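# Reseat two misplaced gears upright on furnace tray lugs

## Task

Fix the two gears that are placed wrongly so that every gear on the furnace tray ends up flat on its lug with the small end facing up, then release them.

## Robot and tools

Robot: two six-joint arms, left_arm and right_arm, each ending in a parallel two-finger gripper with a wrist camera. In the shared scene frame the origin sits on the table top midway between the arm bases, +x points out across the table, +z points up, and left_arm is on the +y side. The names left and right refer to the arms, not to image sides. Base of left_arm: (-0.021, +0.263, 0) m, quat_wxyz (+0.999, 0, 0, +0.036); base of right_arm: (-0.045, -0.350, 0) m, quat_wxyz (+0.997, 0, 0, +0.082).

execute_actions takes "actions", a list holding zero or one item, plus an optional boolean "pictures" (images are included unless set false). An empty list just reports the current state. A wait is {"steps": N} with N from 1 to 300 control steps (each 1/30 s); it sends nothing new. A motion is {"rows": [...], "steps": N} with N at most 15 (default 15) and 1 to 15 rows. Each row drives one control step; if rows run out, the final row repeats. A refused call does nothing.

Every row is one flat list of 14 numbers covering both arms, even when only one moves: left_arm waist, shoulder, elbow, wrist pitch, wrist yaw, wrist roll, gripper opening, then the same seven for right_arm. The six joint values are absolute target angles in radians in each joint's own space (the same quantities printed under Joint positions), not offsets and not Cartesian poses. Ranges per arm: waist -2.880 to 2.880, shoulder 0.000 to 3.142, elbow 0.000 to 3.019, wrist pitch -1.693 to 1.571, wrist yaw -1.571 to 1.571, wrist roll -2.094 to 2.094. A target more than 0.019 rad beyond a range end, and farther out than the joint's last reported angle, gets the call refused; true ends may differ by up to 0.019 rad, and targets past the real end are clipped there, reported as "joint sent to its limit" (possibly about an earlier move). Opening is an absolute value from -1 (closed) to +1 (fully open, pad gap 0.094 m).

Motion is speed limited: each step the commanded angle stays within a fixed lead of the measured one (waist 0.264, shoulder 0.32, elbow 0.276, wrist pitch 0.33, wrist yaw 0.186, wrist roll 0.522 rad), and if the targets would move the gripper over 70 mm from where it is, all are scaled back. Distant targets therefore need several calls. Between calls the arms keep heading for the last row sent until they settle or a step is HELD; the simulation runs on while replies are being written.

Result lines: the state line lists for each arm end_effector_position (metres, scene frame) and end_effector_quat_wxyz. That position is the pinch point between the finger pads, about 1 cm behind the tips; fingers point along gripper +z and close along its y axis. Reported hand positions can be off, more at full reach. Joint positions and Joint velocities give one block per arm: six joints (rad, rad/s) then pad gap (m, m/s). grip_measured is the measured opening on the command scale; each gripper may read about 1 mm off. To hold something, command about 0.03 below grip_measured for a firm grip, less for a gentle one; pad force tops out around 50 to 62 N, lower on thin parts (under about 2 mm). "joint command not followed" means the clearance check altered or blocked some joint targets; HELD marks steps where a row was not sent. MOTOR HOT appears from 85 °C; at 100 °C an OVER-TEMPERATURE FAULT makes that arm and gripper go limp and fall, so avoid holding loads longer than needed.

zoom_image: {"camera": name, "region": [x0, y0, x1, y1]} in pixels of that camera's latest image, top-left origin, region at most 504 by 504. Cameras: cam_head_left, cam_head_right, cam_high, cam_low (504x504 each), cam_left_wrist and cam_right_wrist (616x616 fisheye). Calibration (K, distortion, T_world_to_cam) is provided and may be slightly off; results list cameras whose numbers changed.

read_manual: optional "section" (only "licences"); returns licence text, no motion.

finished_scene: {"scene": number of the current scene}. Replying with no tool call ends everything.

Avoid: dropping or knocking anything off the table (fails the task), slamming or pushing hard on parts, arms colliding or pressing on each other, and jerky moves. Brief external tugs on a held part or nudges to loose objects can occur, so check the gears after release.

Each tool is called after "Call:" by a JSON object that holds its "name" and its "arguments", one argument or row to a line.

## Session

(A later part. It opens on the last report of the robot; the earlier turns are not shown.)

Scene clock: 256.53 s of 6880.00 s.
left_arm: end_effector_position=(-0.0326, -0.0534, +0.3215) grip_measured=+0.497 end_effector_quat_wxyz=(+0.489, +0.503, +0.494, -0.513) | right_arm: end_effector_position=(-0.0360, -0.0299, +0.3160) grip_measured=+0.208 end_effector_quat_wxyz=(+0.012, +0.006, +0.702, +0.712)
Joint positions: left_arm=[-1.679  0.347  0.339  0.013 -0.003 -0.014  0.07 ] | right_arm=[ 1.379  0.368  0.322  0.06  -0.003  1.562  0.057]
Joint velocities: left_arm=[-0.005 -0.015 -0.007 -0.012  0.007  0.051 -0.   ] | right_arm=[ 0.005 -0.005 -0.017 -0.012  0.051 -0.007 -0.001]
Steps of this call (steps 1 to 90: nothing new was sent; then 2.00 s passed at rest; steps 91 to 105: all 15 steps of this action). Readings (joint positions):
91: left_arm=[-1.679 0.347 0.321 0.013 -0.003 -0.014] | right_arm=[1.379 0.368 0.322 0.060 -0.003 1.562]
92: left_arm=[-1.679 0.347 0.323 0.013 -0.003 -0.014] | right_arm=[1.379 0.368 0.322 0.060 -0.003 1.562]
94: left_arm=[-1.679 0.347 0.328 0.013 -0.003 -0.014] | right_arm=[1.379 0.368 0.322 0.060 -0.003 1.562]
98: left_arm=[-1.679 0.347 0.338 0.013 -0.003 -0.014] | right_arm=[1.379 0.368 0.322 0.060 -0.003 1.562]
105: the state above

Call:
{"name": "execute_actions", "arguments": {
  "actions": [
    {"rows":[[-1.682,0.35,0.416,0.03,0,0,0.5,1.372,0.35,0.39,0.10,0,1.571,0.05],[-1.682,0.35,0.416,0.03,0,0,0.5,1.372,0.35,0.39,0.10,0,1.571,0.05],[-1.682,0.35,0.416,0.03,0,0,0.5,1.372,0.35,0.39,0.10,0,1.571,0.05],[-1.682,0.35,0.416,0.03,0,0,0.5,1.372,0.35,0.39,0.10,0,1.571,0.05],[-1.682,0.35,0.416,0.03,0,0,0.5,1.372,0.35,0.39,0.10,0,1.571,0.05],[-1.682,0.35,0.416,0.03,0,0,0.05,1.372,0.35,0.39,0.10,0,1.571,0.05]],"steps":15}
  ],
  "pictures": false
}}

Call:
{"name": "execute_actions", "arguments": {
  "actions": [
    {"steps":15}
  ]
}}

Scene clock: 265.97 s of 6880.00 s.
left_arm: end_effector_position=(-0.0319, -0.0534, +0.3256) grip_measured=+0.060 end_effector_quat_wxyz=(+0.493, +0.501, +0.492, -0.514) | right_arm: end_effector_position=(-0.0367, -0.0298, +0.3166) grip_measured=+0.182 end_effector_quat_wxyz=(+0.010, +0.006, +0.701, +0.713)
Joint positions: left_arm=[-1.679  0.347  0.345  0.017 -0.005 -0.011  0.05 ] | right_arm=[ 1.379  0.368  0.322  0.063 -0.006  1.566  0.056]
Joint velocities: left_arm=[ 0.005  0.005 -0.012 -0.007 -0.037  0.037 -0.   ] | right_arm=[-0.005 -0.005 -0.017  0.002  0.022 -0.066  0.001]
Steps of this call (steps 1 to 15: the robot went on to your last target; steps 16 to 90: nothing new was sent; then 5.93 s passed at rest; steps 91 to 105: all 15 steps of this action). Readings (joint positions):
91: left_arm=[-1.679 0.347 0.339 0.013 -0.003 -0.014] | right_arm=[1.379 0.368 0.322 0.060 -0.003 1.562]
92: left_arm=[-1.679 0.347 0.339 0.013 -0.003 -0.014] | right_arm=[1.379 0.368 0.322 0.060 -0.003 1.562]
94: left_arm=[-1.679 0.347 0.339 0.013 -0.003 -0.014] | right_arm=[1.379 0.368 0.322 0.060 -0.003 1.562]
98: left_arm=[-1.679 0.347 0.342 0.015 -0.005 -0.011] | right_arm=[1.379 0.368 0.322 0.060 -0.006 1.566]
105: the state above

Scene clock: 266.47 s of 6880.00 s.
left_arm: end_effector_position=(-0.0319, -0.0534, +0.3256) grip_measured=+0.060 end_effector_quat_wxyz=(+0.493, +0.501, +0.492, -0.514) | right_arm: end_effector_position=(-0.0367, -0.0298, +0.3166) grip_measured=+0.182 end_effector_quat_wxyz=(+0.010, +0.006, +0.701, +0.713)
Joint positions: left_arm=[-1.679  0.347  0.345  0.017 -0.005 -0.011  0.05 ] | right_arm=[ 1.379  0.368  0.322  0.063 -0.006  1.566  0.056]
Joint velocities: left_arm=[-0.015  0.005 -0.002  0.002  0.022  0.007 -0.001] | right_arm=[ 0.005  0.005 -0.017 -0.012 -0.037 -0.037  0.001]
Steps of this call (steps 1 to 15: the robot went on to your last target). Readings (joint positions):
1: left_arm=[-1.679 0.347 0.345 0.017 -0.005 -0.011] | right_arm=[1.379 0.368 0.322 0.063 -0.006 1.566]
2: left_arm=[-1.679 0.347 0.345 0.017 -0.005 -0.011] | right_arm=[1.379 0.368 0.322 0.063 -0.006 1.566]
4: left_arm=[-1.679 0.347 0.345 0.017 -0.005 -0.011] | right_arm=[1.379 0.368 0.322 0.063 -0.006 1.566]
8: left_arm=[-1.679 0.347 0.345 0.017 -0.005 -0.011] | right_arm=[1.379 0.368 0.322 0.063 -0.006 1.566]
15: the state above
All arms were judged still, so your last target was given up. Only a new action makes them travel on or press farther. Fingers that are still opening or closing keep moving.
camera_calibration (this result's frames):
cam_left_wrist: T_world_to_cam=[[-0.999639, 0.0268455, 0.000564663, -0.0270566], [0.0153114, 0.58717, -0.809319, 0.296382], [-0.0220581, -0.809019, -0.587369, 0.2697], [0, 0, 0, 1]] pos_world=[-0.0256358, 0.0448922, 0.398296]
cam_right_wrist: T_world_to_cam=[[0.00263081, 0.033398, -0.999439, 0.32269], [-0.818679, -0.573855, -0.0213314, -0.0356362], [-0.574245, 0.818276, 0.0258325, 0.116573], [0, 0, 0, 1]] pos_world=[0.0369182, -0.126616, 0.318737]

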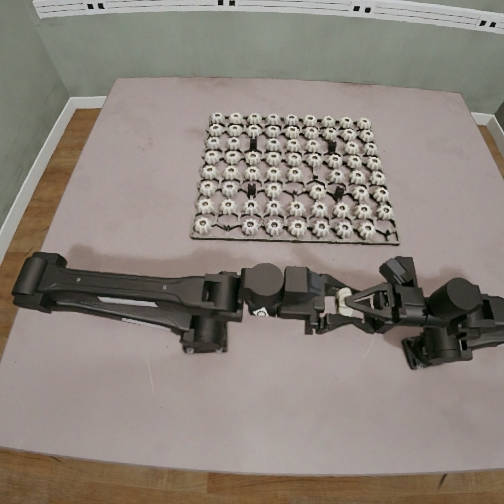

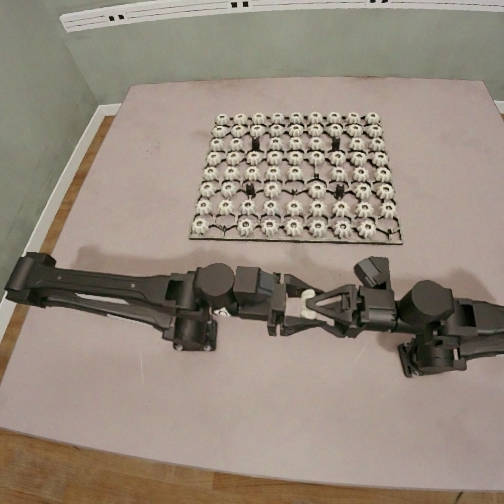

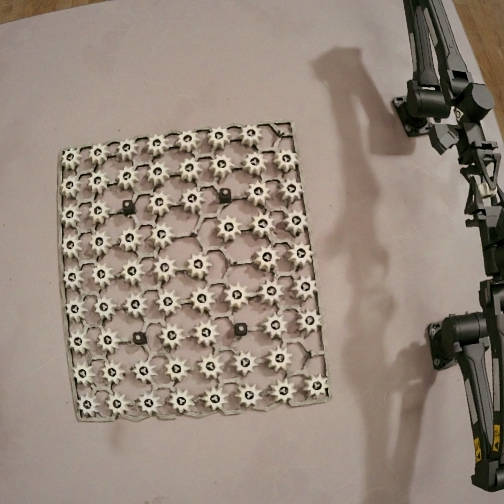

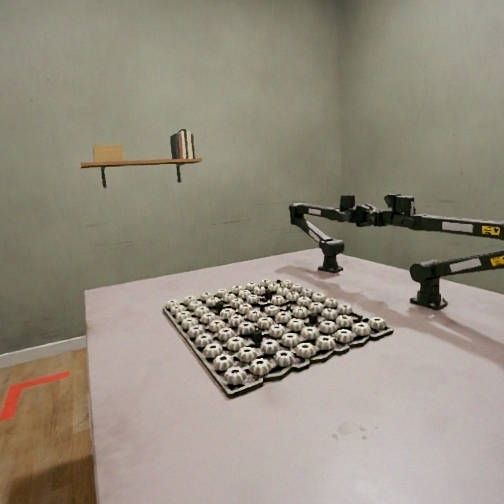

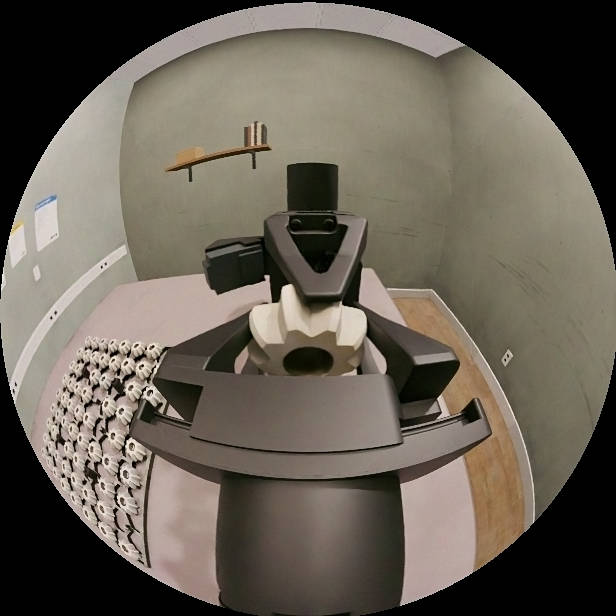

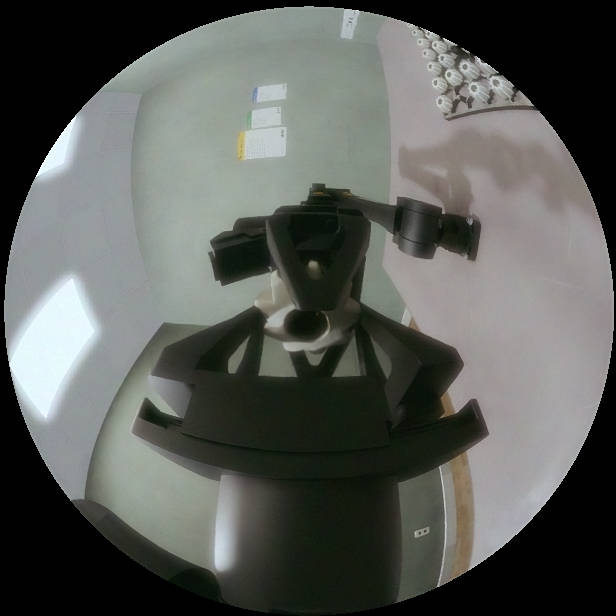

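Call:
{"name": "execute_actions", "arguments": {
  "actions": [
    {"rows":[[-1.682,0.35,0.416,0.03,0,0,0.5,1.372,0.35,0.39,0.10,0,1.571,0.05],[-1.682,0.35,0.416,0.03,0,0,0.5,1.372,0.35,0.39,0.10,0,1.571,0.05],[-1.682,0.35,0.416,0.03,0,0,0.5,1.372,0.35,0.39,0.10,0,1.571,0.05],[-1.682,0.35,0.416,0.03,0,0,0.5,1.372,0.35,0.39,0.10,0,1.571,0.05],[-1.682,0.35,0.325,0.03,0,0,0.5,1.372,0.35,0.39,0.10,0,1.571,0.05]],"steps":15}
  ],
  "pictures": false
}}

Scene clock: 277.30 s of 6880.00 s.
left_arm: end_effector_position=(-0.0323, -0.0534, +0.3182) grip_measured=+0.497 end_effector_quat_wxyz=(+0.490, +0.505, +0.494, -0.511) | right_arm: end_effector_position=(-0.0360, -0.0299, +0.3167) grip_measured=+0.182 end_effector_quat_wxyz=(+0.011, +0.008, +0.701, +0.713)
Joint positions: left_arm=[-1.679  0.347  0.333  0.017 -0.003 -0.011  0.07 ] | right_arm=[ 1.379  0.368  0.322  0.063 -0.003  1.566  0.056]
Joint velocities: left_arm=[ 0.005 -0.005 -0.017 -0.017  0.007  0.022  0.   ] | right_arm=[-0.015 -0.005  0.007  0.007  0.007 -0.022 -0.001]
Steps of this call (steps 1 to 90: nothing new was sent; then 7.33 s passed at rest; steps 91 to 105: all 15 steps of this action). Readings (joint positions):
91: left_arm=[-1.679 0.347 0.345 0.017 -0.005 -0.011] | right_arm=[1.379 0.368 0.322 0.063 -0.005 1.566]
92: left_arm=[-1.679 0.347 0.345 0.017 -0.003 -0.011] | right_arm=[1.379 0.368 0.322 0.063 -0.003 1.566]
94: left_arm=[-1.679 0.347 0.345 0.017 -0.003 -0.011] | right_arm=[1.379 0.368 0.322 0.063 -0.003 1.566]
98: left_arm=[-1.679 0.347 0.337 0.017 -0.003 -0.011] | right_arm=[1.379 0.368 0.322 0.063 -0.003 1.566]
105: the state above

Call:
{"name": "execute_actions", "arguments": {
  "actions": [
    {"rows":[[-1.682,0.35,0.314,0.03,0,0,0.5,1.372,0.35,0.39,0.10,0,1.571,0.05],[-1.682,0.35,0.314,0.03,0,0,0.5,1.372,0.35,0.39,0.10,0,1.571,0.05],[-1.682,0.35,0.314,0.03,0,0,0.5,1.372,0.35,0.39,0.10,0,1.571,0.05],[-1.682,0.35,0.314,0.03,0,0,0.5,1.372,0.35,0.39,0.10,0,1.571,0.05],[-1.682,0.35,0.314,0.03,0,0,0.5,1.372,0.35,0.39,0.10,0,1.571,0.05],[-1.682,0.35,0.314,0.03,0,0,0.5,1.372,0.35,0.39,0.10,0,1.571,0.05],[-1.682,0.35,0.314,0.03,0,0,0.5,1.372,0.35,0.39,0.10,0,1.571,0.05],[-1.682,0.35,0.33,0.03,0,0,0.05,1.372,0.35,0.39,0.10,0,1.571,0.05]],"steps":15}
  ],
  "pictures": false
}}

Call:
{"name": "execute_actions", "arguments": {
  "actions": [
    {"steps":12}
  ]
}}

Scene clock: 286.90 s of 6880.00 s.
left_arm: end_effector_position=(-0.0310, -0.0534, +0.3115) grip_measured=+0.181 end_effector_quat_wxyz=(+0.489, +0.506, +0.499, -0.507) | right_arm: end_effector_position=(-0.0375, -0.0299, +0.3168) grip_measured=+0.182 end_effector_quat_wxyz=(+0.009, +0.005, +0.701, +0.713)
Joint positions: left_arm=[-1.677  0.347  0.322  0.017 -0.008 -0.011  0.056] | right_arm=[ 1.38   0.368  0.322  0.063 -0.009  1.566  0.056]
Joint velocities: left_arm=[ 0.015 -0.005  0.002 -0.002  0.007  0.022 -0.001] | right_arm=[-0.005 -0.005 -0.017 -0.012  0.066  0.007  0.   ]
Steps of this call (steps 1 to 15: the robot went on to your last target; steps 16 to 90: nothing new was sent; then 6.10 s passed at rest; steps 91 to 105: all 15 steps of this action). Readings (joint positions):
91: left_arm=[-1.679 0.347 0.332 0.017 -0.003 -0.011] | right_arm=[1.379 0.368 0.322 0.063 -0.003 1.566]
92: left_arm=[-1.679 0.347 0.331 0.017 -0.003 -0.011] | right_arm=[1.379 0.368 0.322 0.063 -0.003 1.566]
94: left_arm=[-1.679 0.347 0.326 0.017 -0.003 -0.011] | right_arm=[1.379 0.368 0.322 0.063 -0.003 1.566]
98: left_arm=[-1.679 0.347 0.322 0.017 -0.003 -0.011] | right_arm=[1.379 0.368 0.322 0.063 -0.003 1.566]
105: the state above

Scene clock: 287.30 s of 6880.00 s.
left_arm: end_effector_position=(-0.0310, -0.0534, +0.3115) grip_measured=+0.181 end_effector_quat_wxyz=(+0.489, +0.506, +0.499, -0.507) | right_arm: end_effector_position=(-0.0375, -0.0299, +0.3168) grip_measured=+0.182 end_effector_quat_wxyz=(+0.009, +0.005, +0.701, +0.713)
Joint positions: left_arm=[-1.677  0.347  0.322  0.017 -0.008 -0.011  0.056] | right_arm=[ 1.38   0.368  0.322  0.063 -0.009  1.566  0.056]
Joint velocities: left_arm=[-0.005  0.015 -0.017 -0.002 -0.051  0.022 -0.   ] | right_arm=[ 0.005 -0.005  0.017  0.012 -0.007 -0.007  0.001]
Steps of this call (steps 1 to 12: the robot went on to your last target). Readings (joint positions):
1: left_arm=[-1.677 0.347 0.322 0.017 -0.008 -0.011] | right_arm=[1.380 0.368 0.322 0.063 -0.009 1.566]
2: left_arm=[-1.677 0.347 0.322 0.017 -0.008 -0.011] | right_arm=[1.380 0.368 0.322 0.063 -0.009 1.566]
4: left_arm=[-1.677 0.347 0.322 0.017 -0.008 -0.011] | right_arm=[1.380 0.368 0.322 0.063 -0.009 1.566]
8: left_arm=[-1.677 0.347 0.322 0.017 -0.008 -0.011] | right_arm=[1.380 0.368 0.322 0.063 -0.009 1.566]
12: the state above
camera_calibration (this result's frames):
cam_left_wrist: T_world_to_cam=[[-0.999743, 0.0226367, 0.000744606, -0.0263894], [0.0131125, 0.605292, -0.795895, 0.281602], [-0.0184671, -0.795681, -0.605434, 0.267936], [0, 0, 0, 1]] pos_world=[-0.0251271, 0.043338, 0.386363]
cam_right_wrist: T_world_to_cam=[[0.00295687, 0.0341615, -0.999412, 0.32295], [-0.816478, -0.576952, -0.0221368, -0.0360907], [-0.577369, 0.816063, 0.0261862, 0.115931], [0, 0, 0, 1]] pos_world=[0.0365126, -0.126462, 0.318926]

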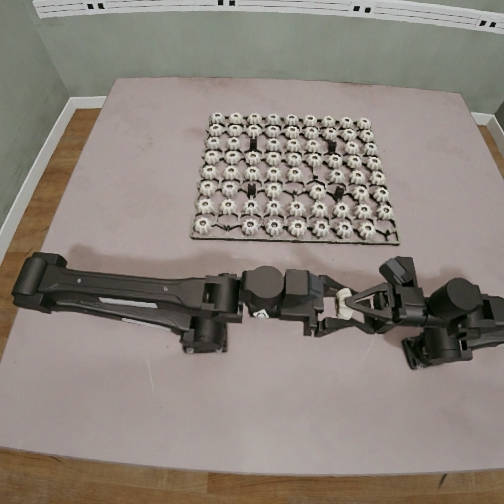

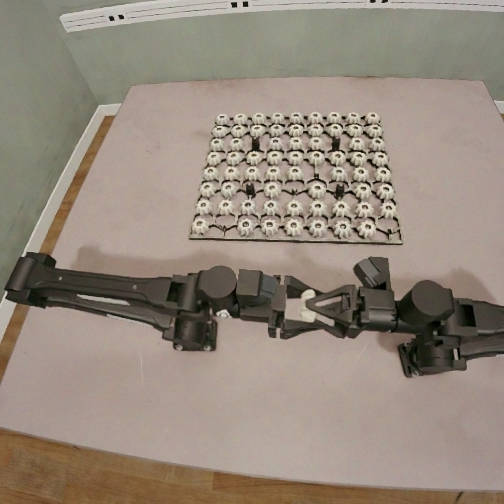

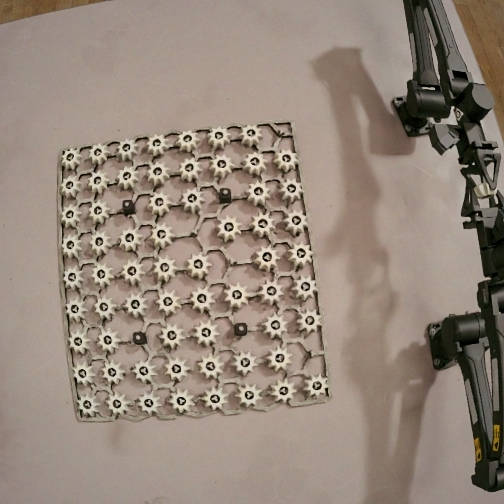

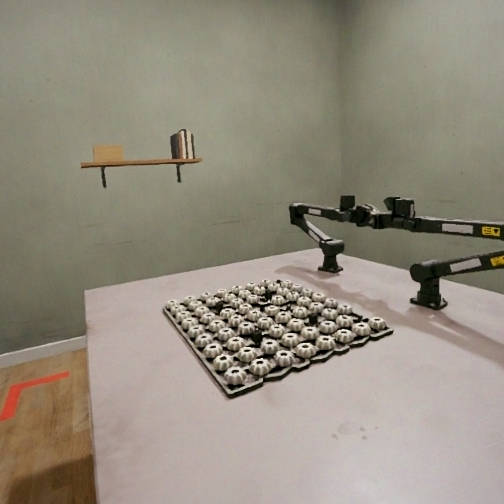

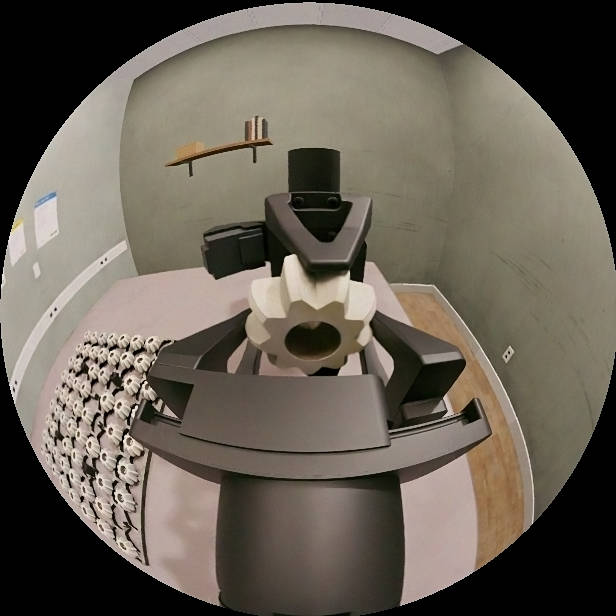

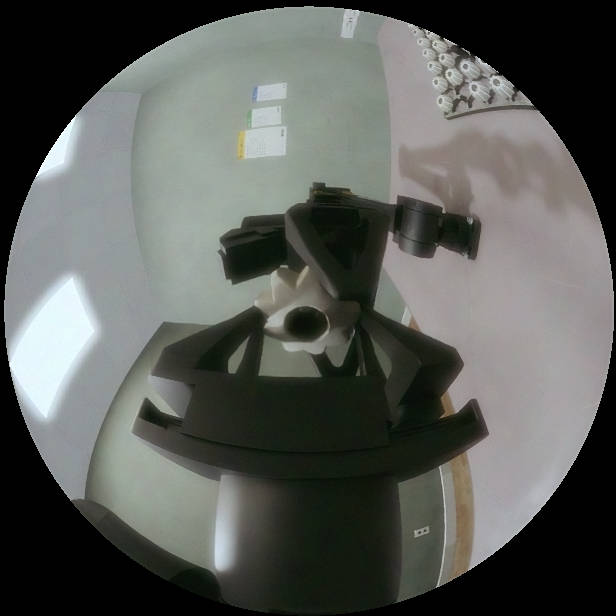

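Good grip.

Call:
{"name": "execute_actions", "arguments": {
  "actions": [
    {"rows":[[-1.682,0.35,0.33,0.03,0,0,0.05,1.372,0.35,0.34,0.09,0,1.571,1]],"steps":15}
  ],
  "pictures": false
}}

Call:
{"name": "execute_actions", "arguments": {
  "actions": [
    {"rows":[[-1.682,0.35,0.33,0.03,0,0,0.05,1.372,0.03,0.30,-0.25,0,1.571,1]],"steps":15}
  ],
  "pictures": false
}}

Call:
{"name": "execute_actions", "arguments": {
  "actions": [
    {"steps":25}
  ],
  "pictures": false
}}

Call:
{"name": "execute_actions", "arguments": {
  "actions": [
    {"rows":[[-0.97,0.4,0.45,0,0,-0.09,0.05,1.372,0.03,0.30,-0.25,0,1.571,1]],"steps":15}
  ],
  "pictures": false
}}

Call:
{"name": "execute_actions", "arguments": {
  "actions": [
    {"steps":40}
  ],
  "pictures": false
}}

Call:
{"name": "execute_actions", "arguments": {
  "actions": [
    {"rows":[[-0.97,1.15,0.8,-1.2,0,-0.09,0.05,1.372,0.03,0.30,-0.25,0,1.571,1]],"steps":15}
  ],
  "pictures": false
}}

Call:
{"name": "execute_actions", "arguments": {
  "actions": [
    {"steps":60}
  ],
  "pictures": false
}}

Scene clock: 303.70 s of 6880.00 s.
left_arm: end_effector_position=(-0.0319, -0.0541, +0.3088) grip_measured=+0.181 end_effector_quat_wxyz=(+0.486, +0.509, +0.499, -0.506) | right_arm: end_effector_position=(-0.0363, -0.0322, +0.3215) grip_measured=+1.000 end_effector_quat_wxyz=(+0.011, +0.007, +0.695, +0.719)
Joint positions: left_arm=[-1.677  0.351  0.32   0.017 -0.003 -0.011  0.056] | right_arm=[ 1.379  0.356  0.322  0.068 -0.003  1.566  0.094]
Joint velocities: left_arm=[ 0.005 -0.005  0.012  0.002 -0.066 -0.051  0.001] | right_arm=[-0.015  0.005  0.017  0.007 -0.007 -0.007  0.   ]
Steps of this call (steps 1 to 15: the robot went on to your last target; steps 16 to 90: nothing new was sent; then 12.90 s passed at rest; steps 91 to 105: all 15 steps of this action). Readings (joint positions):
91: left_arm=[-1.677 0.347 0.322 0.017 -0.007 -0.011] | right_arm=[1.380 0.368 0.322 0.063 -0.007 1.566]
92: left_arm=[-1.677 0.348 0.322 0.017 -0.004 -0.011] | right_arm=[1.379 0.367 0.322 0.064 -0.004 1.566]
94: left_arm=[-1.677 0.350 0.320 0.017 -0.003 -0.011] | right_arm=[1.379 0.361 0.322 0.067 -0.003 1.566]
98: left_arm=[-1.677 0.351 0.320 0.017 -0.003 -0.011] | right_arm=[1.379 0.356 0.322 0.068 -0.003 1.566]
105: the state above

Scene clock: 304.20 s of 6880.00 s.
left_arm: end_effector_position=(-0.0319, -0.0541, +0.3088) grip_measured=+0.181 end_effector_quat_wxyz=(+0.486, +0.509, +0.499, -0.506) | right_arm: end_effector_position=(-0.0377, -0.0908, +0.3124) grip_measured=+1.000 end_effector_quat_wxyz=(+0.011, +0.008, +0.699, +0.715)
Joint positions: left_arm=[-1.677  0.351  0.32   0.017 -0.003 -0.011  0.056] | right_arm=[ 1.379  0.023  0.287 -0.241 -0.001  1.566  0.094]
Joint velocities: left_arm=[ 0.005  0.005 -0.007 -0.002  0.051  0.022  0.001] | right_arm=[-0.005 -0.005 -0.002 -0.002  0.022  0.007  0.   ]
Steps of this call (steps 1 to 15: all 15 steps of this action). Readings (joint positions):
1: left_arm=[-1.677 0.351 0.320 0.017 -0.003 -0.011] | right_arm=[1.379 0.333 0.322 0.012 -0.003 1.566]
2: left_arm=[-1.677 0.351 0.320 0.017 -0.003 -0.011] | right_arm=[1.379 0.271 0.318 -0.086 -0.003 1.566]
4: left_arm=[-1.677 0.351 0.320 0.017 -0.003 -0.011] | right_arm=[1.379 0.110 0.291 -0.194 -0.002 1.566]
8: left_arm=[-1.677 0.351 0.320 0.017 -0.003 -0.011] | right_arm=[1.379 0.010 0.288 -0.228 -0.001 1.566]
15: the state above

Scene clock: 305.03 s of 6880.00 s.
left_arm: end_effector_position=(-0.0319, -0.0541, +0.3088) grip_measured=+0.181 end_effector_quat_wxyz=(+0.486, +0.509, +0.499, -0.506) | right_arm: end_effector_position=(-0.0377, -0.0908, +0.3124) grip_measured=+1.000 end_effector_quat_wxyz=(+0.011, +0.008, +0.699, +0.715)
Joint positions: left_arm=[-1.677  0.351  0.32   0.017 -0.003 -0.011  0.056] | right_arm=[ 1.379  0.023  0.287 -0.241 -0.001  1.566  0.094]
Joint velocities: left_arm=[-0.005 -0.005 -0.017  0.007  0.007 -0.007 -0.   ] | right_arm=[-0.015 -0.015 -0.007  0.022 -0.081  0.037  0.   ]
Steps of this call (steps 1 to 15: the robot went on to your last target; steps 16 to 25: nothing new was sent). Readings (joint positions):
1: left_arm=[-1.677 0.351 0.320 0.017 -0.003 -0.011] | right_arm=[1.379 0.023 0.287 -0.241 -0.001 1.566]
2: left_arm=[-1.677 0.351 0.320 0.017 -0.003 -0.011] | right_arm=[1.379 0.023 0.287 -0.241 -0.001 1.566]
4: left_arm=[-1.677 0.351 0.320 0.017 -0.003 -0.011] | right_arm=[1.379 0.023 0.287 -0.241 -0.001 1.566]
8: left_arm=[-1.677 0.351 0.320 0.017 -0.003 -0.011] | right_arm=[1.379 0.023 0.287 -0.241 -0.001 1.566]
25: the state above
All arms were judged still, so your last target was given up. Only a new action makes them travel on or press farther. Fingers that are still opening or closing keep moving.

Scene clock: 305.53 s of 6880.00 s.
left_arm: end_effector_position=(+0.1892, +0.0119, +0.2959) grip_measured=+0.182 end_effector_quat_wxyz=(+0.603, +0.286, +0.678, -0.307) | right_arm: end_effector_position=(-0.0377, -0.0908, +0.3124) grip_measured=+1.000 end_effector_quat_wxyz=(+0.011, +0.008, +0.699, +0.715)
Joint positions: left_arm=[-0.948  0.411  0.339 -0.011 -0.005 -0.072  0.056] | right_arm=[ 1.379  0.023  0.287 -0.241 -0.001  1.566  0.094]
Joint velocities: left_arm=[-0.103 -0.015  0.1    0.007  0.066 -0.051 -0.002] | right_arm=[-0.005 -0.005  0.002 -0.007  0.037 -0.051  0.   ]
Steps of this call (steps 1 to 15: all 15 steps of this action). Readings (joint positions):
1: left_arm=[-1.661 0.354 0.321 0.014 0.008 -0.016] | right_arm=[1.379 0.023 0.287 -0.241 -0.001 1.566]
2: left_arm=[-1.616 0.360 0.323 0.008 0.013 -0.024] | right_arm=[1.379 0.023 0.287 -0.241 -0.001 1.566]
4: left_arm=[-1.482 0.380 0.327 0.001 0.010 -0.037] | right_arm=[1.379 0.023 0.287 -0.241 -0.001 1.566]
8: left_arm=[-1.190 0.408 0.327 -0.009 0.003 -0.053] | right_arm=[1.379 0.023 0.287 -0.241 -0.001 1.566]
15: the state above

Scene clock: 306.87 s of 6880.00 s.
left_arm: end_effector_position=(+0.1852, +0.0077, +0.3043) grip_measured=+0.182 end_effector_quat_wxyz=(+0.604, +0.289, +0.672, -0.316) | right_arm: end_effector_position=(-0.0377, -0.0908, +0.3124) grip_measured=+1.000 end_effector_quat_wxyz=(+0.011, +0.008, +0.699, +0.715)
Joint positions: left_arm=[-0.964  0.411  0.352 -0.011 -0.002 -0.076  0.056] | right_arm=[ 1.379  0.023  0.287 -0.241 -0.001  1.566  0.094]
Joint velocities: left_arm=[-0.005  0.005 -0.002 -0.002 -0.022  0.037 -0.001] | right_arm=[-0.005  0.005 -0.007 -0.007 -0.007  0.022  0.   ]
Steps of this call (steps 1 to 30: the robot went on to your last target; steps 31 to 40: nothing new was sent). Readings (joint positions):
1: left_arm=[-0.951 0.411 0.342 -0.011 -0.004 -0.073] | right_arm=[1.379 0.023 0.287 -0.241 -0.001 1.566]
2: left_arm=[-0.956 0.411 0.346 -0.011 -0.003 -0.074] | right_arm=[1.379 0.023 0.287 -0.241 -0.001 1.566]
4: left_arm=[-0.962 0.411 0.350 -0.011 -0.002 -0.074] | right_arm=[1.379 0.023 0.287 -0.241 -0.001 1.566]
8: left_arm=[-0.964 0.411 0.352 -0.011 -0.002 -0.075] | right_arm=[1.379 0.023 0.287 -0.241 -0.001 1.566]
40: the state above
All arms were judged still, so your last target was given up. Only a new action makes them travel on or press farther. Fingers that are still opening or closing keep moving.

Scene clock: 307.37 s of 6880.00 s.
left_arm: end_effector_position=(+0.1489, +0.0526, +0.0887) grip_measured=+0.182 end_effector_quat_wxyz=(-0.048, +0.396, +0.917, +0.026) | right_arm: end_effector_position=(-0.0377, -0.0908, +0.3124) grip_measured=+1.000 end_effector_quat_wxyz=(+0.011, +0.008, +0.699, +0.715)
Joint positions: left_arm=[-0.964  1.23   0.748 -1.198 -0.002 -0.076  0.056] | right_arm=[ 1.379  0.023  0.287 -0.241 -0.001  1.566  0.094]
Joint velocities: left_arm=[-0.024 -0.357 -0.017 -0.276  0.022 -0.051 -0.001] | right_arm=[-0.015 -0.005 -0.007 -0.012 -0.022 -0.051  0.   ]
Steps of this call (steps 1 to 15: all 15 steps of this action). Readings (joint positions):
1: left_arm=[-0.964 0.430 0.374 -0.073 -0.002 -0.076] | right_arm=[1.379 0.023 0.287 -0.241 -0.001 1.566]
2: left_arm=[-0.964 0.486 0.428 -0.191 -0.002 -0.076] | right_arm=[1.379 0.023 0.287 -0.241 -0.001 1.566]
4: left_arm=[-0.964 0.670 0.566 -0.415 -0.002 -0.076] | right_arm=[1.379 0.023 0.287 -0.241 -0.001 1.566]
8: left_arm=[-0.964 1.077 0.812 -0.820 -0.002 -0.076] | right_arm=[1.379 0.023 0.287 -0.241 -0.001 1.566]
15: the state above

Scene clock: 309.37 s of 6880.00 s.
left_arm: end_effector_position=(+0.1501, +0.0510, +0.1077) grip_measured=+0.182 end_effector_quat_wxyz=(-0.016, +0.396, +0.918, +0.010) | right_arm: end_effector_position=(-0.0377, -0.0908, +0.3124) grip_measured=+1.000 end_effector_quat_wxyz=(+0.011, +0.008, +0.699, +0.715)
Joint positions: left_arm=[-0.964  1.155  0.749 -1.201 -0.002 -0.076  0.056] | right_arm=[ 1.379  0.023  0.287 -0.241 -0.001  1.566  0.094]
Joint velocities: left_arm=[-0.005 -0.024 -0.002  0.007 -0.007 -0.037  0.   ] | right_arm=[-0.005 -0.034 -0.012 -0.007 -0.007 -0.022  0.   ]
Steps of this call (steps 1 to 30: the robot went on to your last target; steps 31 to 60: nothing new was sent). Readings (joint positions):
1: left_arm=[-0.964 1.217 0.748 -1.201 -0.002 -0.076] | right_arm=[1.379 0.023 0.287 -0.241 -0.001 1.566]
2: left_arm=[-0.964 1.201 0.749 -1.201 -0.002 -0.076] | right_arm=[1.379 0.023 0.287 -0.241 -0.001 1.566]
4: left_arm=[-0.964 1.172 0.749 -1.201 -0.002 -0.076] | right_arm=[1.379 0.023 0.287 -0.241 -0.001 1.566]
8: left_arm=[-0.964 1.155 0.749 -1.201 -0.002 -0.076] | right_arm=[1.379 0.023 0.287 -0.241 -0.001 1.566]
60: the state above
All arms were judged still, so your last target was given up. Only a new action makes them travel on or press farther. Fingers that are still opening or closing keep moving.

Call:
{"name": "execute_actions", "arguments": {
  "actions": [
    {"rows":[[-0.556,1.6,1.45,-1.35,0,-0.484,0.05,1.372,0.03,0.30,-0.25,0,1.571,1]],"steps":15}
  ],
  "pictures": false
}}

Call:
{"name": "execute_actions", "arguments": {
  "actions": [
    {"steps":20}
  ],
  "pictures": false
}}

Call:
{"name": "execute_actions", "arguments": {
  "actions": [
    {"rows":[[-0.556,1.845,1.58,-1.25,0,-0.484,0.05,1.372,0.03,0.30,-0.25,0,1.571,1]],"steps":15}
  ],
  "pictures": false
}}

Call:
{"name": "execute_actions", "arguments": {
  "actions": [
    {"steps":30}
  ]
}}

Scene clock: 321.40 s of 6880.00 s.
left_arm: end_effector_position=(+0.3476, +0.0735, +0.0963) grip_measured=+0.182 end_effector_quat_wxyz=(-0.087, +0.040, +0.995, +0.040) | right_arm: end_effector_position=(-0.0377, -0.0908, +0.3124) grip_measured=+1.000 end_effector_quat_wxyz=(+0.011, +0.008, +0.699, +0.715)
Joint positions: left_arm=[-0.547  1.645  1.197 -1.316  0.    -0.393  0.056] | right_arm=[ 1.379  0.023  0.287 -0.241 -0.001  1.566  0.094]
Joint velocities: left_arm=[ 0.083 -0.005  0.696 -0.037 -0.081 -0.198  0.   ] | right_arm=[-0.005 -0.015 -0.002 -0.007  0.022  0.051  0.   ]
Steps of this call (steps 1 to 90: nothing new was sent; then 8.53 s passed at rest; steps 91 to 105: all 15 steps of this action). Readings (joint positions):
91: left_arm=[-0.953 1.169 0.758 -1.218 0.005 -0.109] | right_arm=[1.379 0.023 0.287 -0.241 -0.001 1.566]
92: left_arm=[-0.924 1.202 0.783 -1.254 0.009 -0.148] | right_arm=[1.379 0.023 0.287 -0.241 -0.001 1.566]
94: left_arm=[-0.839 1.305 0.846 -1.291 0.009 -0.212] | right_arm=[1.379 0.023 0.287 -0.241 -0.001 1.566]
98: left_arm=[-0.669 1.515 0.987 -1.311 0.006 -0.304] | right_arm=[1.379 0.023 0.287 -0.241 -0.001 1.566]
105: the state above

Scene clock: 322.07 s of 6880.00 s.
left_arm: end_effector_position=(+0.4057, +0.0433, +0.1719) grip_measured=+0.182 end_effector_quat_wxyz=(-0.001, +0.003, +1.000, +0.001) | right_arm: end_effector_position=(-0.0377, -0.0908, +0.3124) grip_measured=+1.000 end_effector_quat_wxyz=(+0.011, +0.008, +0.699, +0.715)
Joint positions: left_arm=[-0.547  1.623  1.391 -1.343  0.    -0.468  0.056] | right_arm=[ 1.379  0.023  0.287 -0.241 -0.001  1.566  0.094]
Joint velocities: left_arm=[-0.005 -0.015  0.012  0.002 -0.007 -0.051 -0.   ] | right_arm=[-0.015  0.005  0.002 -0.007 -0.022 -0.051  0.   ]
Steps of this call (steps 1 to 20: the robot went on to your last target). Readings (joint positions):
1: left_arm=[-0.546 1.645 1.221 -1.317 0.000 -0.400] | right_arm=[1.379 0.023 0.287 -0.241 -0.001 1.566]
2: left_arm=[-0.546 1.645 1.247 -1.321 0.000 -0.407] | right_arm=[1.379 0.023 0.287 -0.241 -0.001 1.566]
4: left_arm=[-0.546 1.645 1.296 -1.326 0.000 -0.421] | right_arm=[1.379 0.023 0.287 -0.241 -0.001 1.566]
8: left_arm=[-0.546 1.641 1.374 -1.334 0.000 -0.447] | right_arm=[1.379 0.023 0.287 -0.241 -0.001 1.566]
20: the state above

Scene clock: 322.57 s of 6880.00 s.
left_arm: end_effector_position=(+0.4723, +0.0091, +0.0850) grip_measured=+0.182 end_effector_quat_wxyz=(-0.018, +0.003, +1.000, +0.009) | right_arm: end_effector_position=(-0.0377, -0.0908, +0.3124) grip_measured=+1.000 end_effector_quat_wxyz=(+0.011, +0.008, +0.699, +0.715)
Joint positions: left_arm=[-0.547  1.9    1.536 -1.248  0.    -0.469  0.056] | right_arm=[ 1.379  0.023  0.287 -0.241 -0.001  1.566  0.094]
Joint velocities: left_arm=[-0.005 -0.112 -0.012 -0.002 -0.037 -0.022  0.   ] | right_arm=[-0.005  0.015 -0.002  0.012 -0.051 -0.037  0.   ]
Steps of this call (steps 1 to 15: all 15 steps of this action). Readings (joint positions):
1: left_arm=[-0.547 1.633 1.396 -1.340 0.000 -0.468] | right_arm=[1.379 0.023 0.287 -0.241 -0.001 1.566]
2: left_arm=[-0.547 1.652 1.416 -1.334 0.000 -0.468] | right_arm=[1.379 0.023 0.287 -0.241 -0.001 1.566]
4: left_arm=[-0.547 1.722 1.474 -1.302 0.000 -0.468] | right_arm=[1.379 0.023 0.287 -0.241 -0.001 1.566]
8: left_arm=[-0.547 1.854 1.536 -1.246 0.000 -0.468] | right_arm=[1.379 0.023 0.287 -0.241 -0.001 1.566]
15: the state above

Scene clock: 323.57 s of 6880.00 s.
left_arm: end_effector_position=(+0.4729, +0.0088, +0.0938) grip_measured=+0.182 end_effector_quat_wxyz=(-0.011, +0.003, +1.000, +0.006) | right_arm: end_effector_position=(-0.0377, -0.0908, +0.3124) grip_measured=+1.000 end_effector_quat_wxyz=(+0.011, +0.008, +0.699, +0.715)
Joint positions: left_arm=[-0.547  1.884  1.536 -1.248  0.    -0.469  0.056] | right_arm=[ 1.379  0.023  0.287 -0.241 -0.001  1.566  0.094]
Joint velocities: left_arm=[ 0.005  0.005  0.007 -0.012 -0.022 -0.022  0.   ] | right_arm=[ 0.005 -0.015 -0.022  0.007  0.037  0.022  0.   ]
Steps of this call (steps 1 to 30: the robot went on to your last target). Readings (joint positions):
1: left_arm=[-0.547 1.896 1.536 -1.248 0.000 -0.469] | right_arm=[1.379 0.023 0.287 -0.241 -0.001 1.566]
2: left_arm=[-0.547 1.894 1.536 -1.248 0.000 -0.469] | right_arm=[1.379 0.023 0.287 -0.241 -0.001 1.566]
4: left_arm=[-0.547 1.888 1.536 -1.248 0.000 -0.469] | right_arm=[1.379 0.023 0.287 -0.241 -0.001 1.566]
8: left_arm=[-0.547 1.884 1.536 -1.248 0.000 -0.469] | right_arm=[1.379 0.023 0.287 -0.241 -0.001 1.566]
30: the state above
All arms were judged still, so your last target was given up. Only a new action makes them travel on or press farther. Fingers that are still opening or closing keep moving.
camera_calibration (this result's frames):
cam_left_wrist: T_world_to_cam=[[-0.0157038, -0.999783, -0.0136893, 0.0210953], [-0.787416, 0.0039281, 0.616409, 0.315524], [-0.616222, 0.0204592, -0.787307, 0.487445], [0, 0, 0, 1]] pos_world=[0.549154, 0.00987858, 0.189566]
cam_right_wrist: T_world_to_cam=[[0.00325797, 0.0398569, -0.9992, 0.321101], [-0.821072, -0.570258, -0.0254241, -0.070103], [-0.570815, 0.820498, 0.0308675, 0.164788], [0, 0, 0, 1]] pos_world=[0.0354575, -0.187983, 0.313975]

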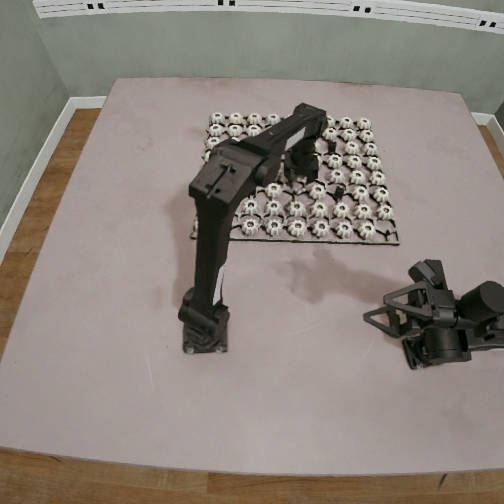

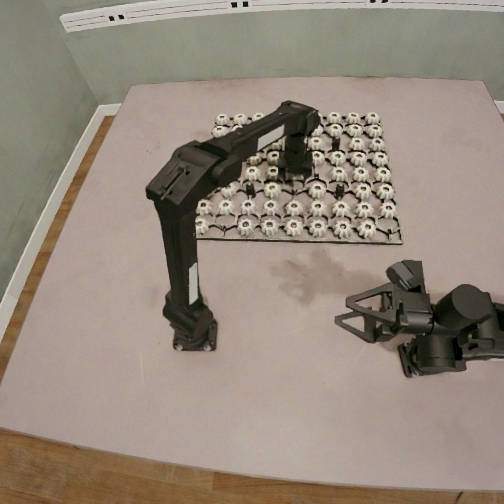

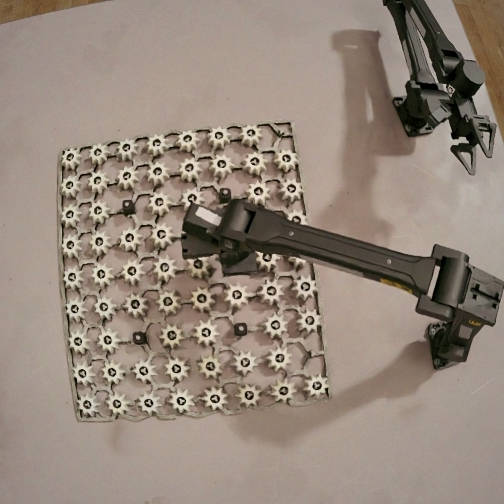

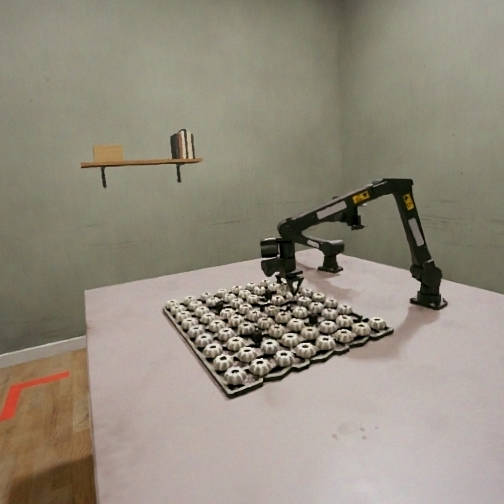

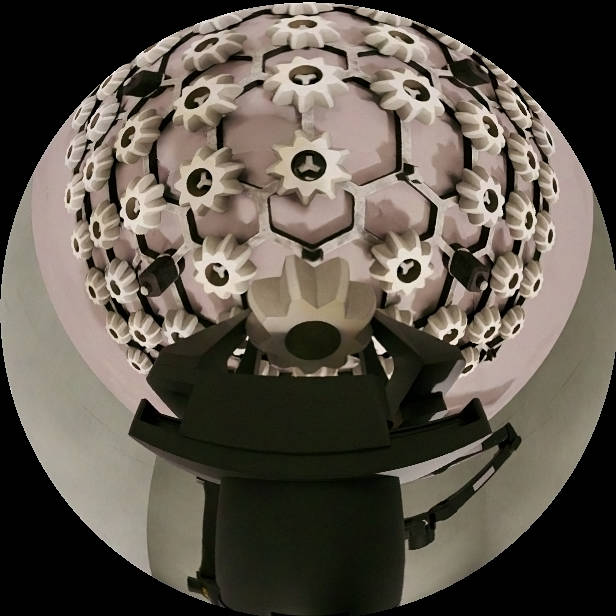

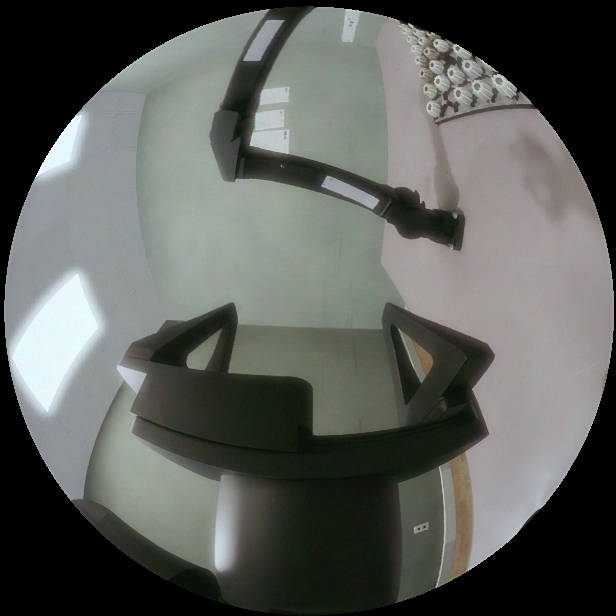

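Descend partway.

Call:
{"name": "execute_actions", "arguments": {
  "actions": [
    {"rows":[[-0.548,1.915,1.465,-1.09,0,-0.476,0.05,1.372,0.03,0.30,-0.25,0,1.571,1]],"steps":15}
  ],
  "pictures": false
}}

Call:
{"name": "execute_actions", "arguments": {
  "actions": [
    {"steps":20}
  ]
}}

Scene clock: 331.23 s of 6880.00 s.
left_arm: end_effector_position=(+0.4728, +0.0088, +0.0364) grip_measured=+0.182 end_effector_quat_wxyz=(-0.006, +0.003, +1.000, +0.003) | right_arm: end_effector_position=(-0.0377, -0.0908, +0.3124) grip_measured=+1.000 end_effector_quat_wxyz=(+0.011, +0.008, +0.699, +0.715)
Joint positions: left_arm=[-0.547  1.937  1.454 -1.101  0.    -0.469  0.056] | right_arm=[ 1.379  0.023  0.287 -0.241 -0.001  1.566  0.094]
Joint velocities: left_arm=[-0.015  0.005  0.002  0.051 -0.051 -0.037  0.   ] | right_arm=[-0.005  0.005  0.017  0.022 -0.007  0.037  0.   ]
Steps of this call (steps 1 to 90: nothing new was sent; then 4.17 s passed at rest; steps 91 to 105: all 15 steps of this action). Readings (joint positions):
91: left_arm=[-0.547 1.884 1.525 -1.222 0.000 -0.469] | right_arm=[1.379 0.023 0.287 -0.241 -0.001 1.566]
92: left_arm=[-0.547 1.882 1.509 -1.176 0.000 -0.469] | right_arm=[1.379 0.023 0.287 -0.241 -0.001 1.566]
94: left_arm=[-0.547 1.890 1.484 -1.121 0.000 -0.469] | right_arm=[1.379 0.023 0.287 -0.241 -0.001 1.566]
98: left_arm=[-0.547 1.922 1.461 -1.104 0.000 -0.469] | right_arm=[1.379 0.023 0.287 -0.241 -0.001 1.566]
105: the state above

Scene clock: 331.90 s of 6880.00 s.
left_arm: end_effector_position=(+0.4731, +0.0087, +0.0364) grip_measured=+0.182 end_effector_quat_wxyz=(-0.005, +0.003, +1.000, +0.003) | right_arm: end_effector_position=(-0.0377, -0.0908, +0.3124) grip_measured=+1.000 end_effector_quat_wxyz=(+0.011, +0.008, +0.699, +0.715)
Joint positions: left_arm=[-0.547  1.937  1.454 -1.1    0.    -0.469  0.056] | right_arm=[ 1.379  0.023  0.287 -0.241 -0.001  1.566  0.094]
Joint velocities: left_arm=[-0.015  0.005  0.002 -0.007  0.022 -0.066 -0.   ] | right_arm=[-0.015 -0.015  0.007 -0.017 -0.007 -0.007  0.   ]
Steps of this call (steps 1 to 15: the robot went on to your last target; steps 16 to 20: nothing new was sent). Readings (joint positions):
1: left_arm=[-0.547 1.937 1.454 -1.100 0.000 -0.469] | right_arm=[1.379 0.023 0.287 -0.241 -0.001 1.566]
2: left_arm=[-0.547 1.937 1.454 -1.100 0.000 -0.469] | right_arm=[1.379 0.023 0.287 -0.241 -0.001 1.566]
4: left_arm=[-0.547 1.937 1.454 -1.100 0.000 -0.469] | right_arm=[1.379 0.023 0.287 -0.241 -0.001 1.566]
8: left_arm=[-0.547 1.937 1.454 -1.100 0.000 -0.469] | right_arm=[1.379 0.023 0.287 -0.241 -0.001 1.566]
20: the state above
All arms were judged still, so your last target was given up. Only a new action makes them travel on or press farther. Fingers that are still opening or closing keep moving.
camera_calibration (this result's frames):
cam_left_wrist: T_world_to_cam=[[-0.015579, -0.999847, -0.00794468, 0.0199408], [-0.794475, 0.00755391, 0.60725, 0.354696], [-0.607097, 0.0157722, -0.794471, 0.438382], [0, 0, 0, 1]] pos_world=[0.548248, 0.0103441, 0.133051]
cam_right_wrist: T_world_to_cam=[[0.00325797, 0.0398569, -0.9992, 0.321101], [-0.821072, -0.570258, -0.0254241, -0.070103], [-0.570815, 0.820498, 0.0308675, 0.164788], [0, 0, 0, 1]] pos_world=[0.0354575, -0.187983, 0.313975]

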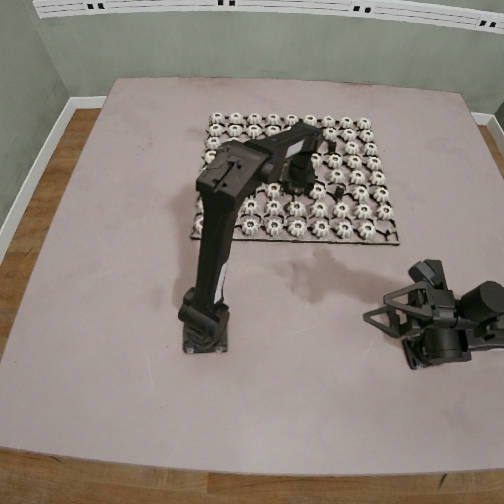

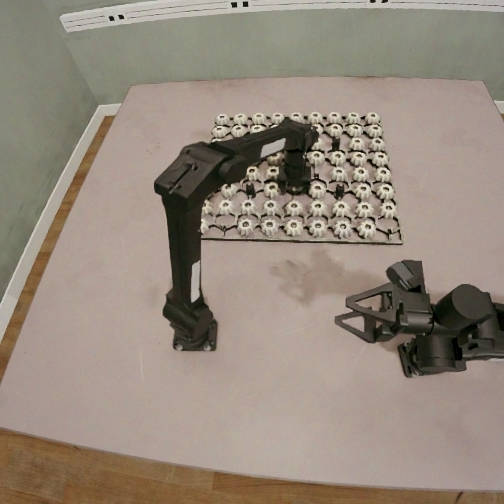

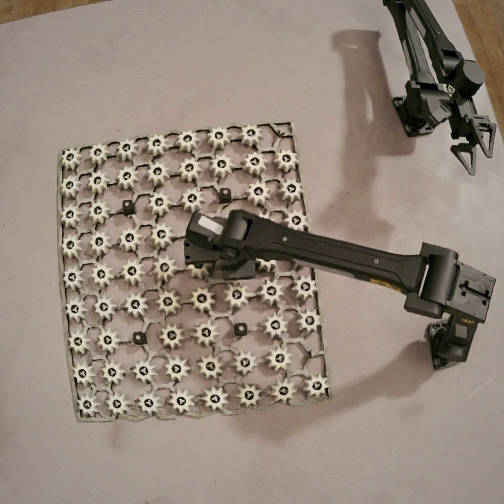

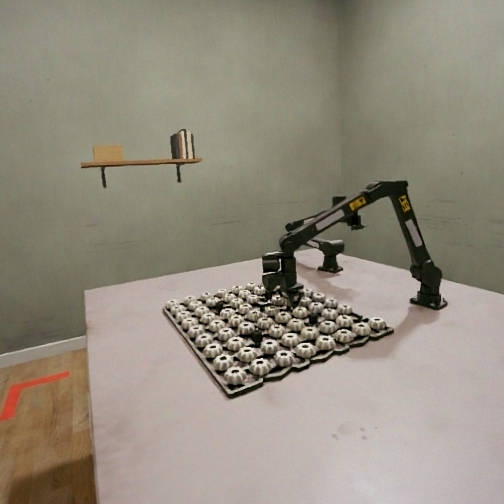

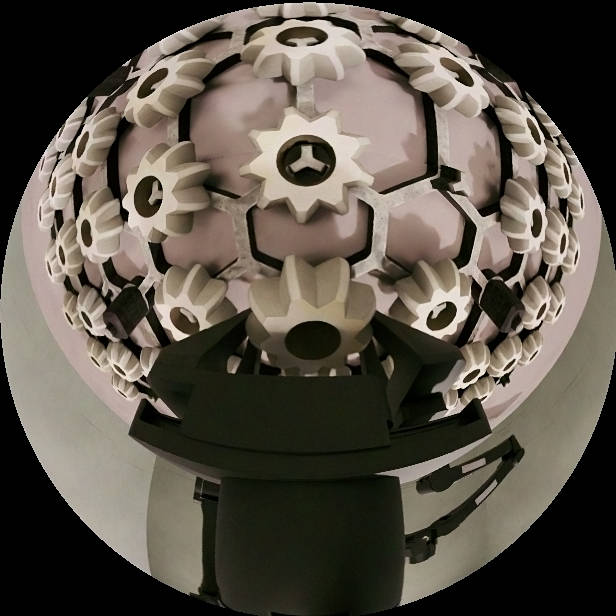

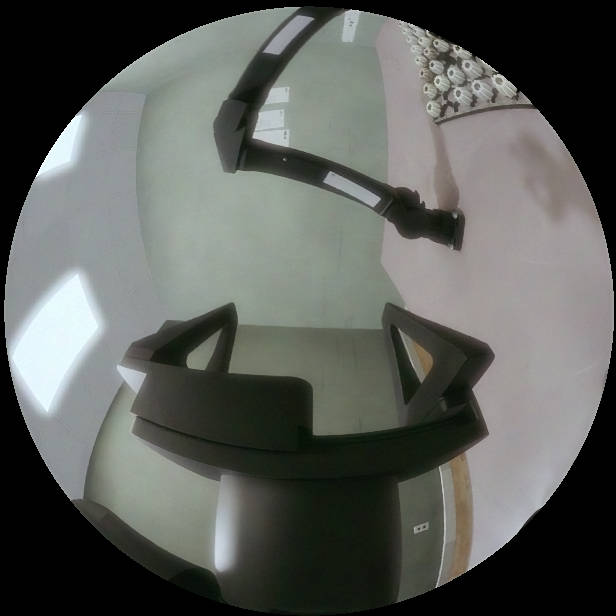

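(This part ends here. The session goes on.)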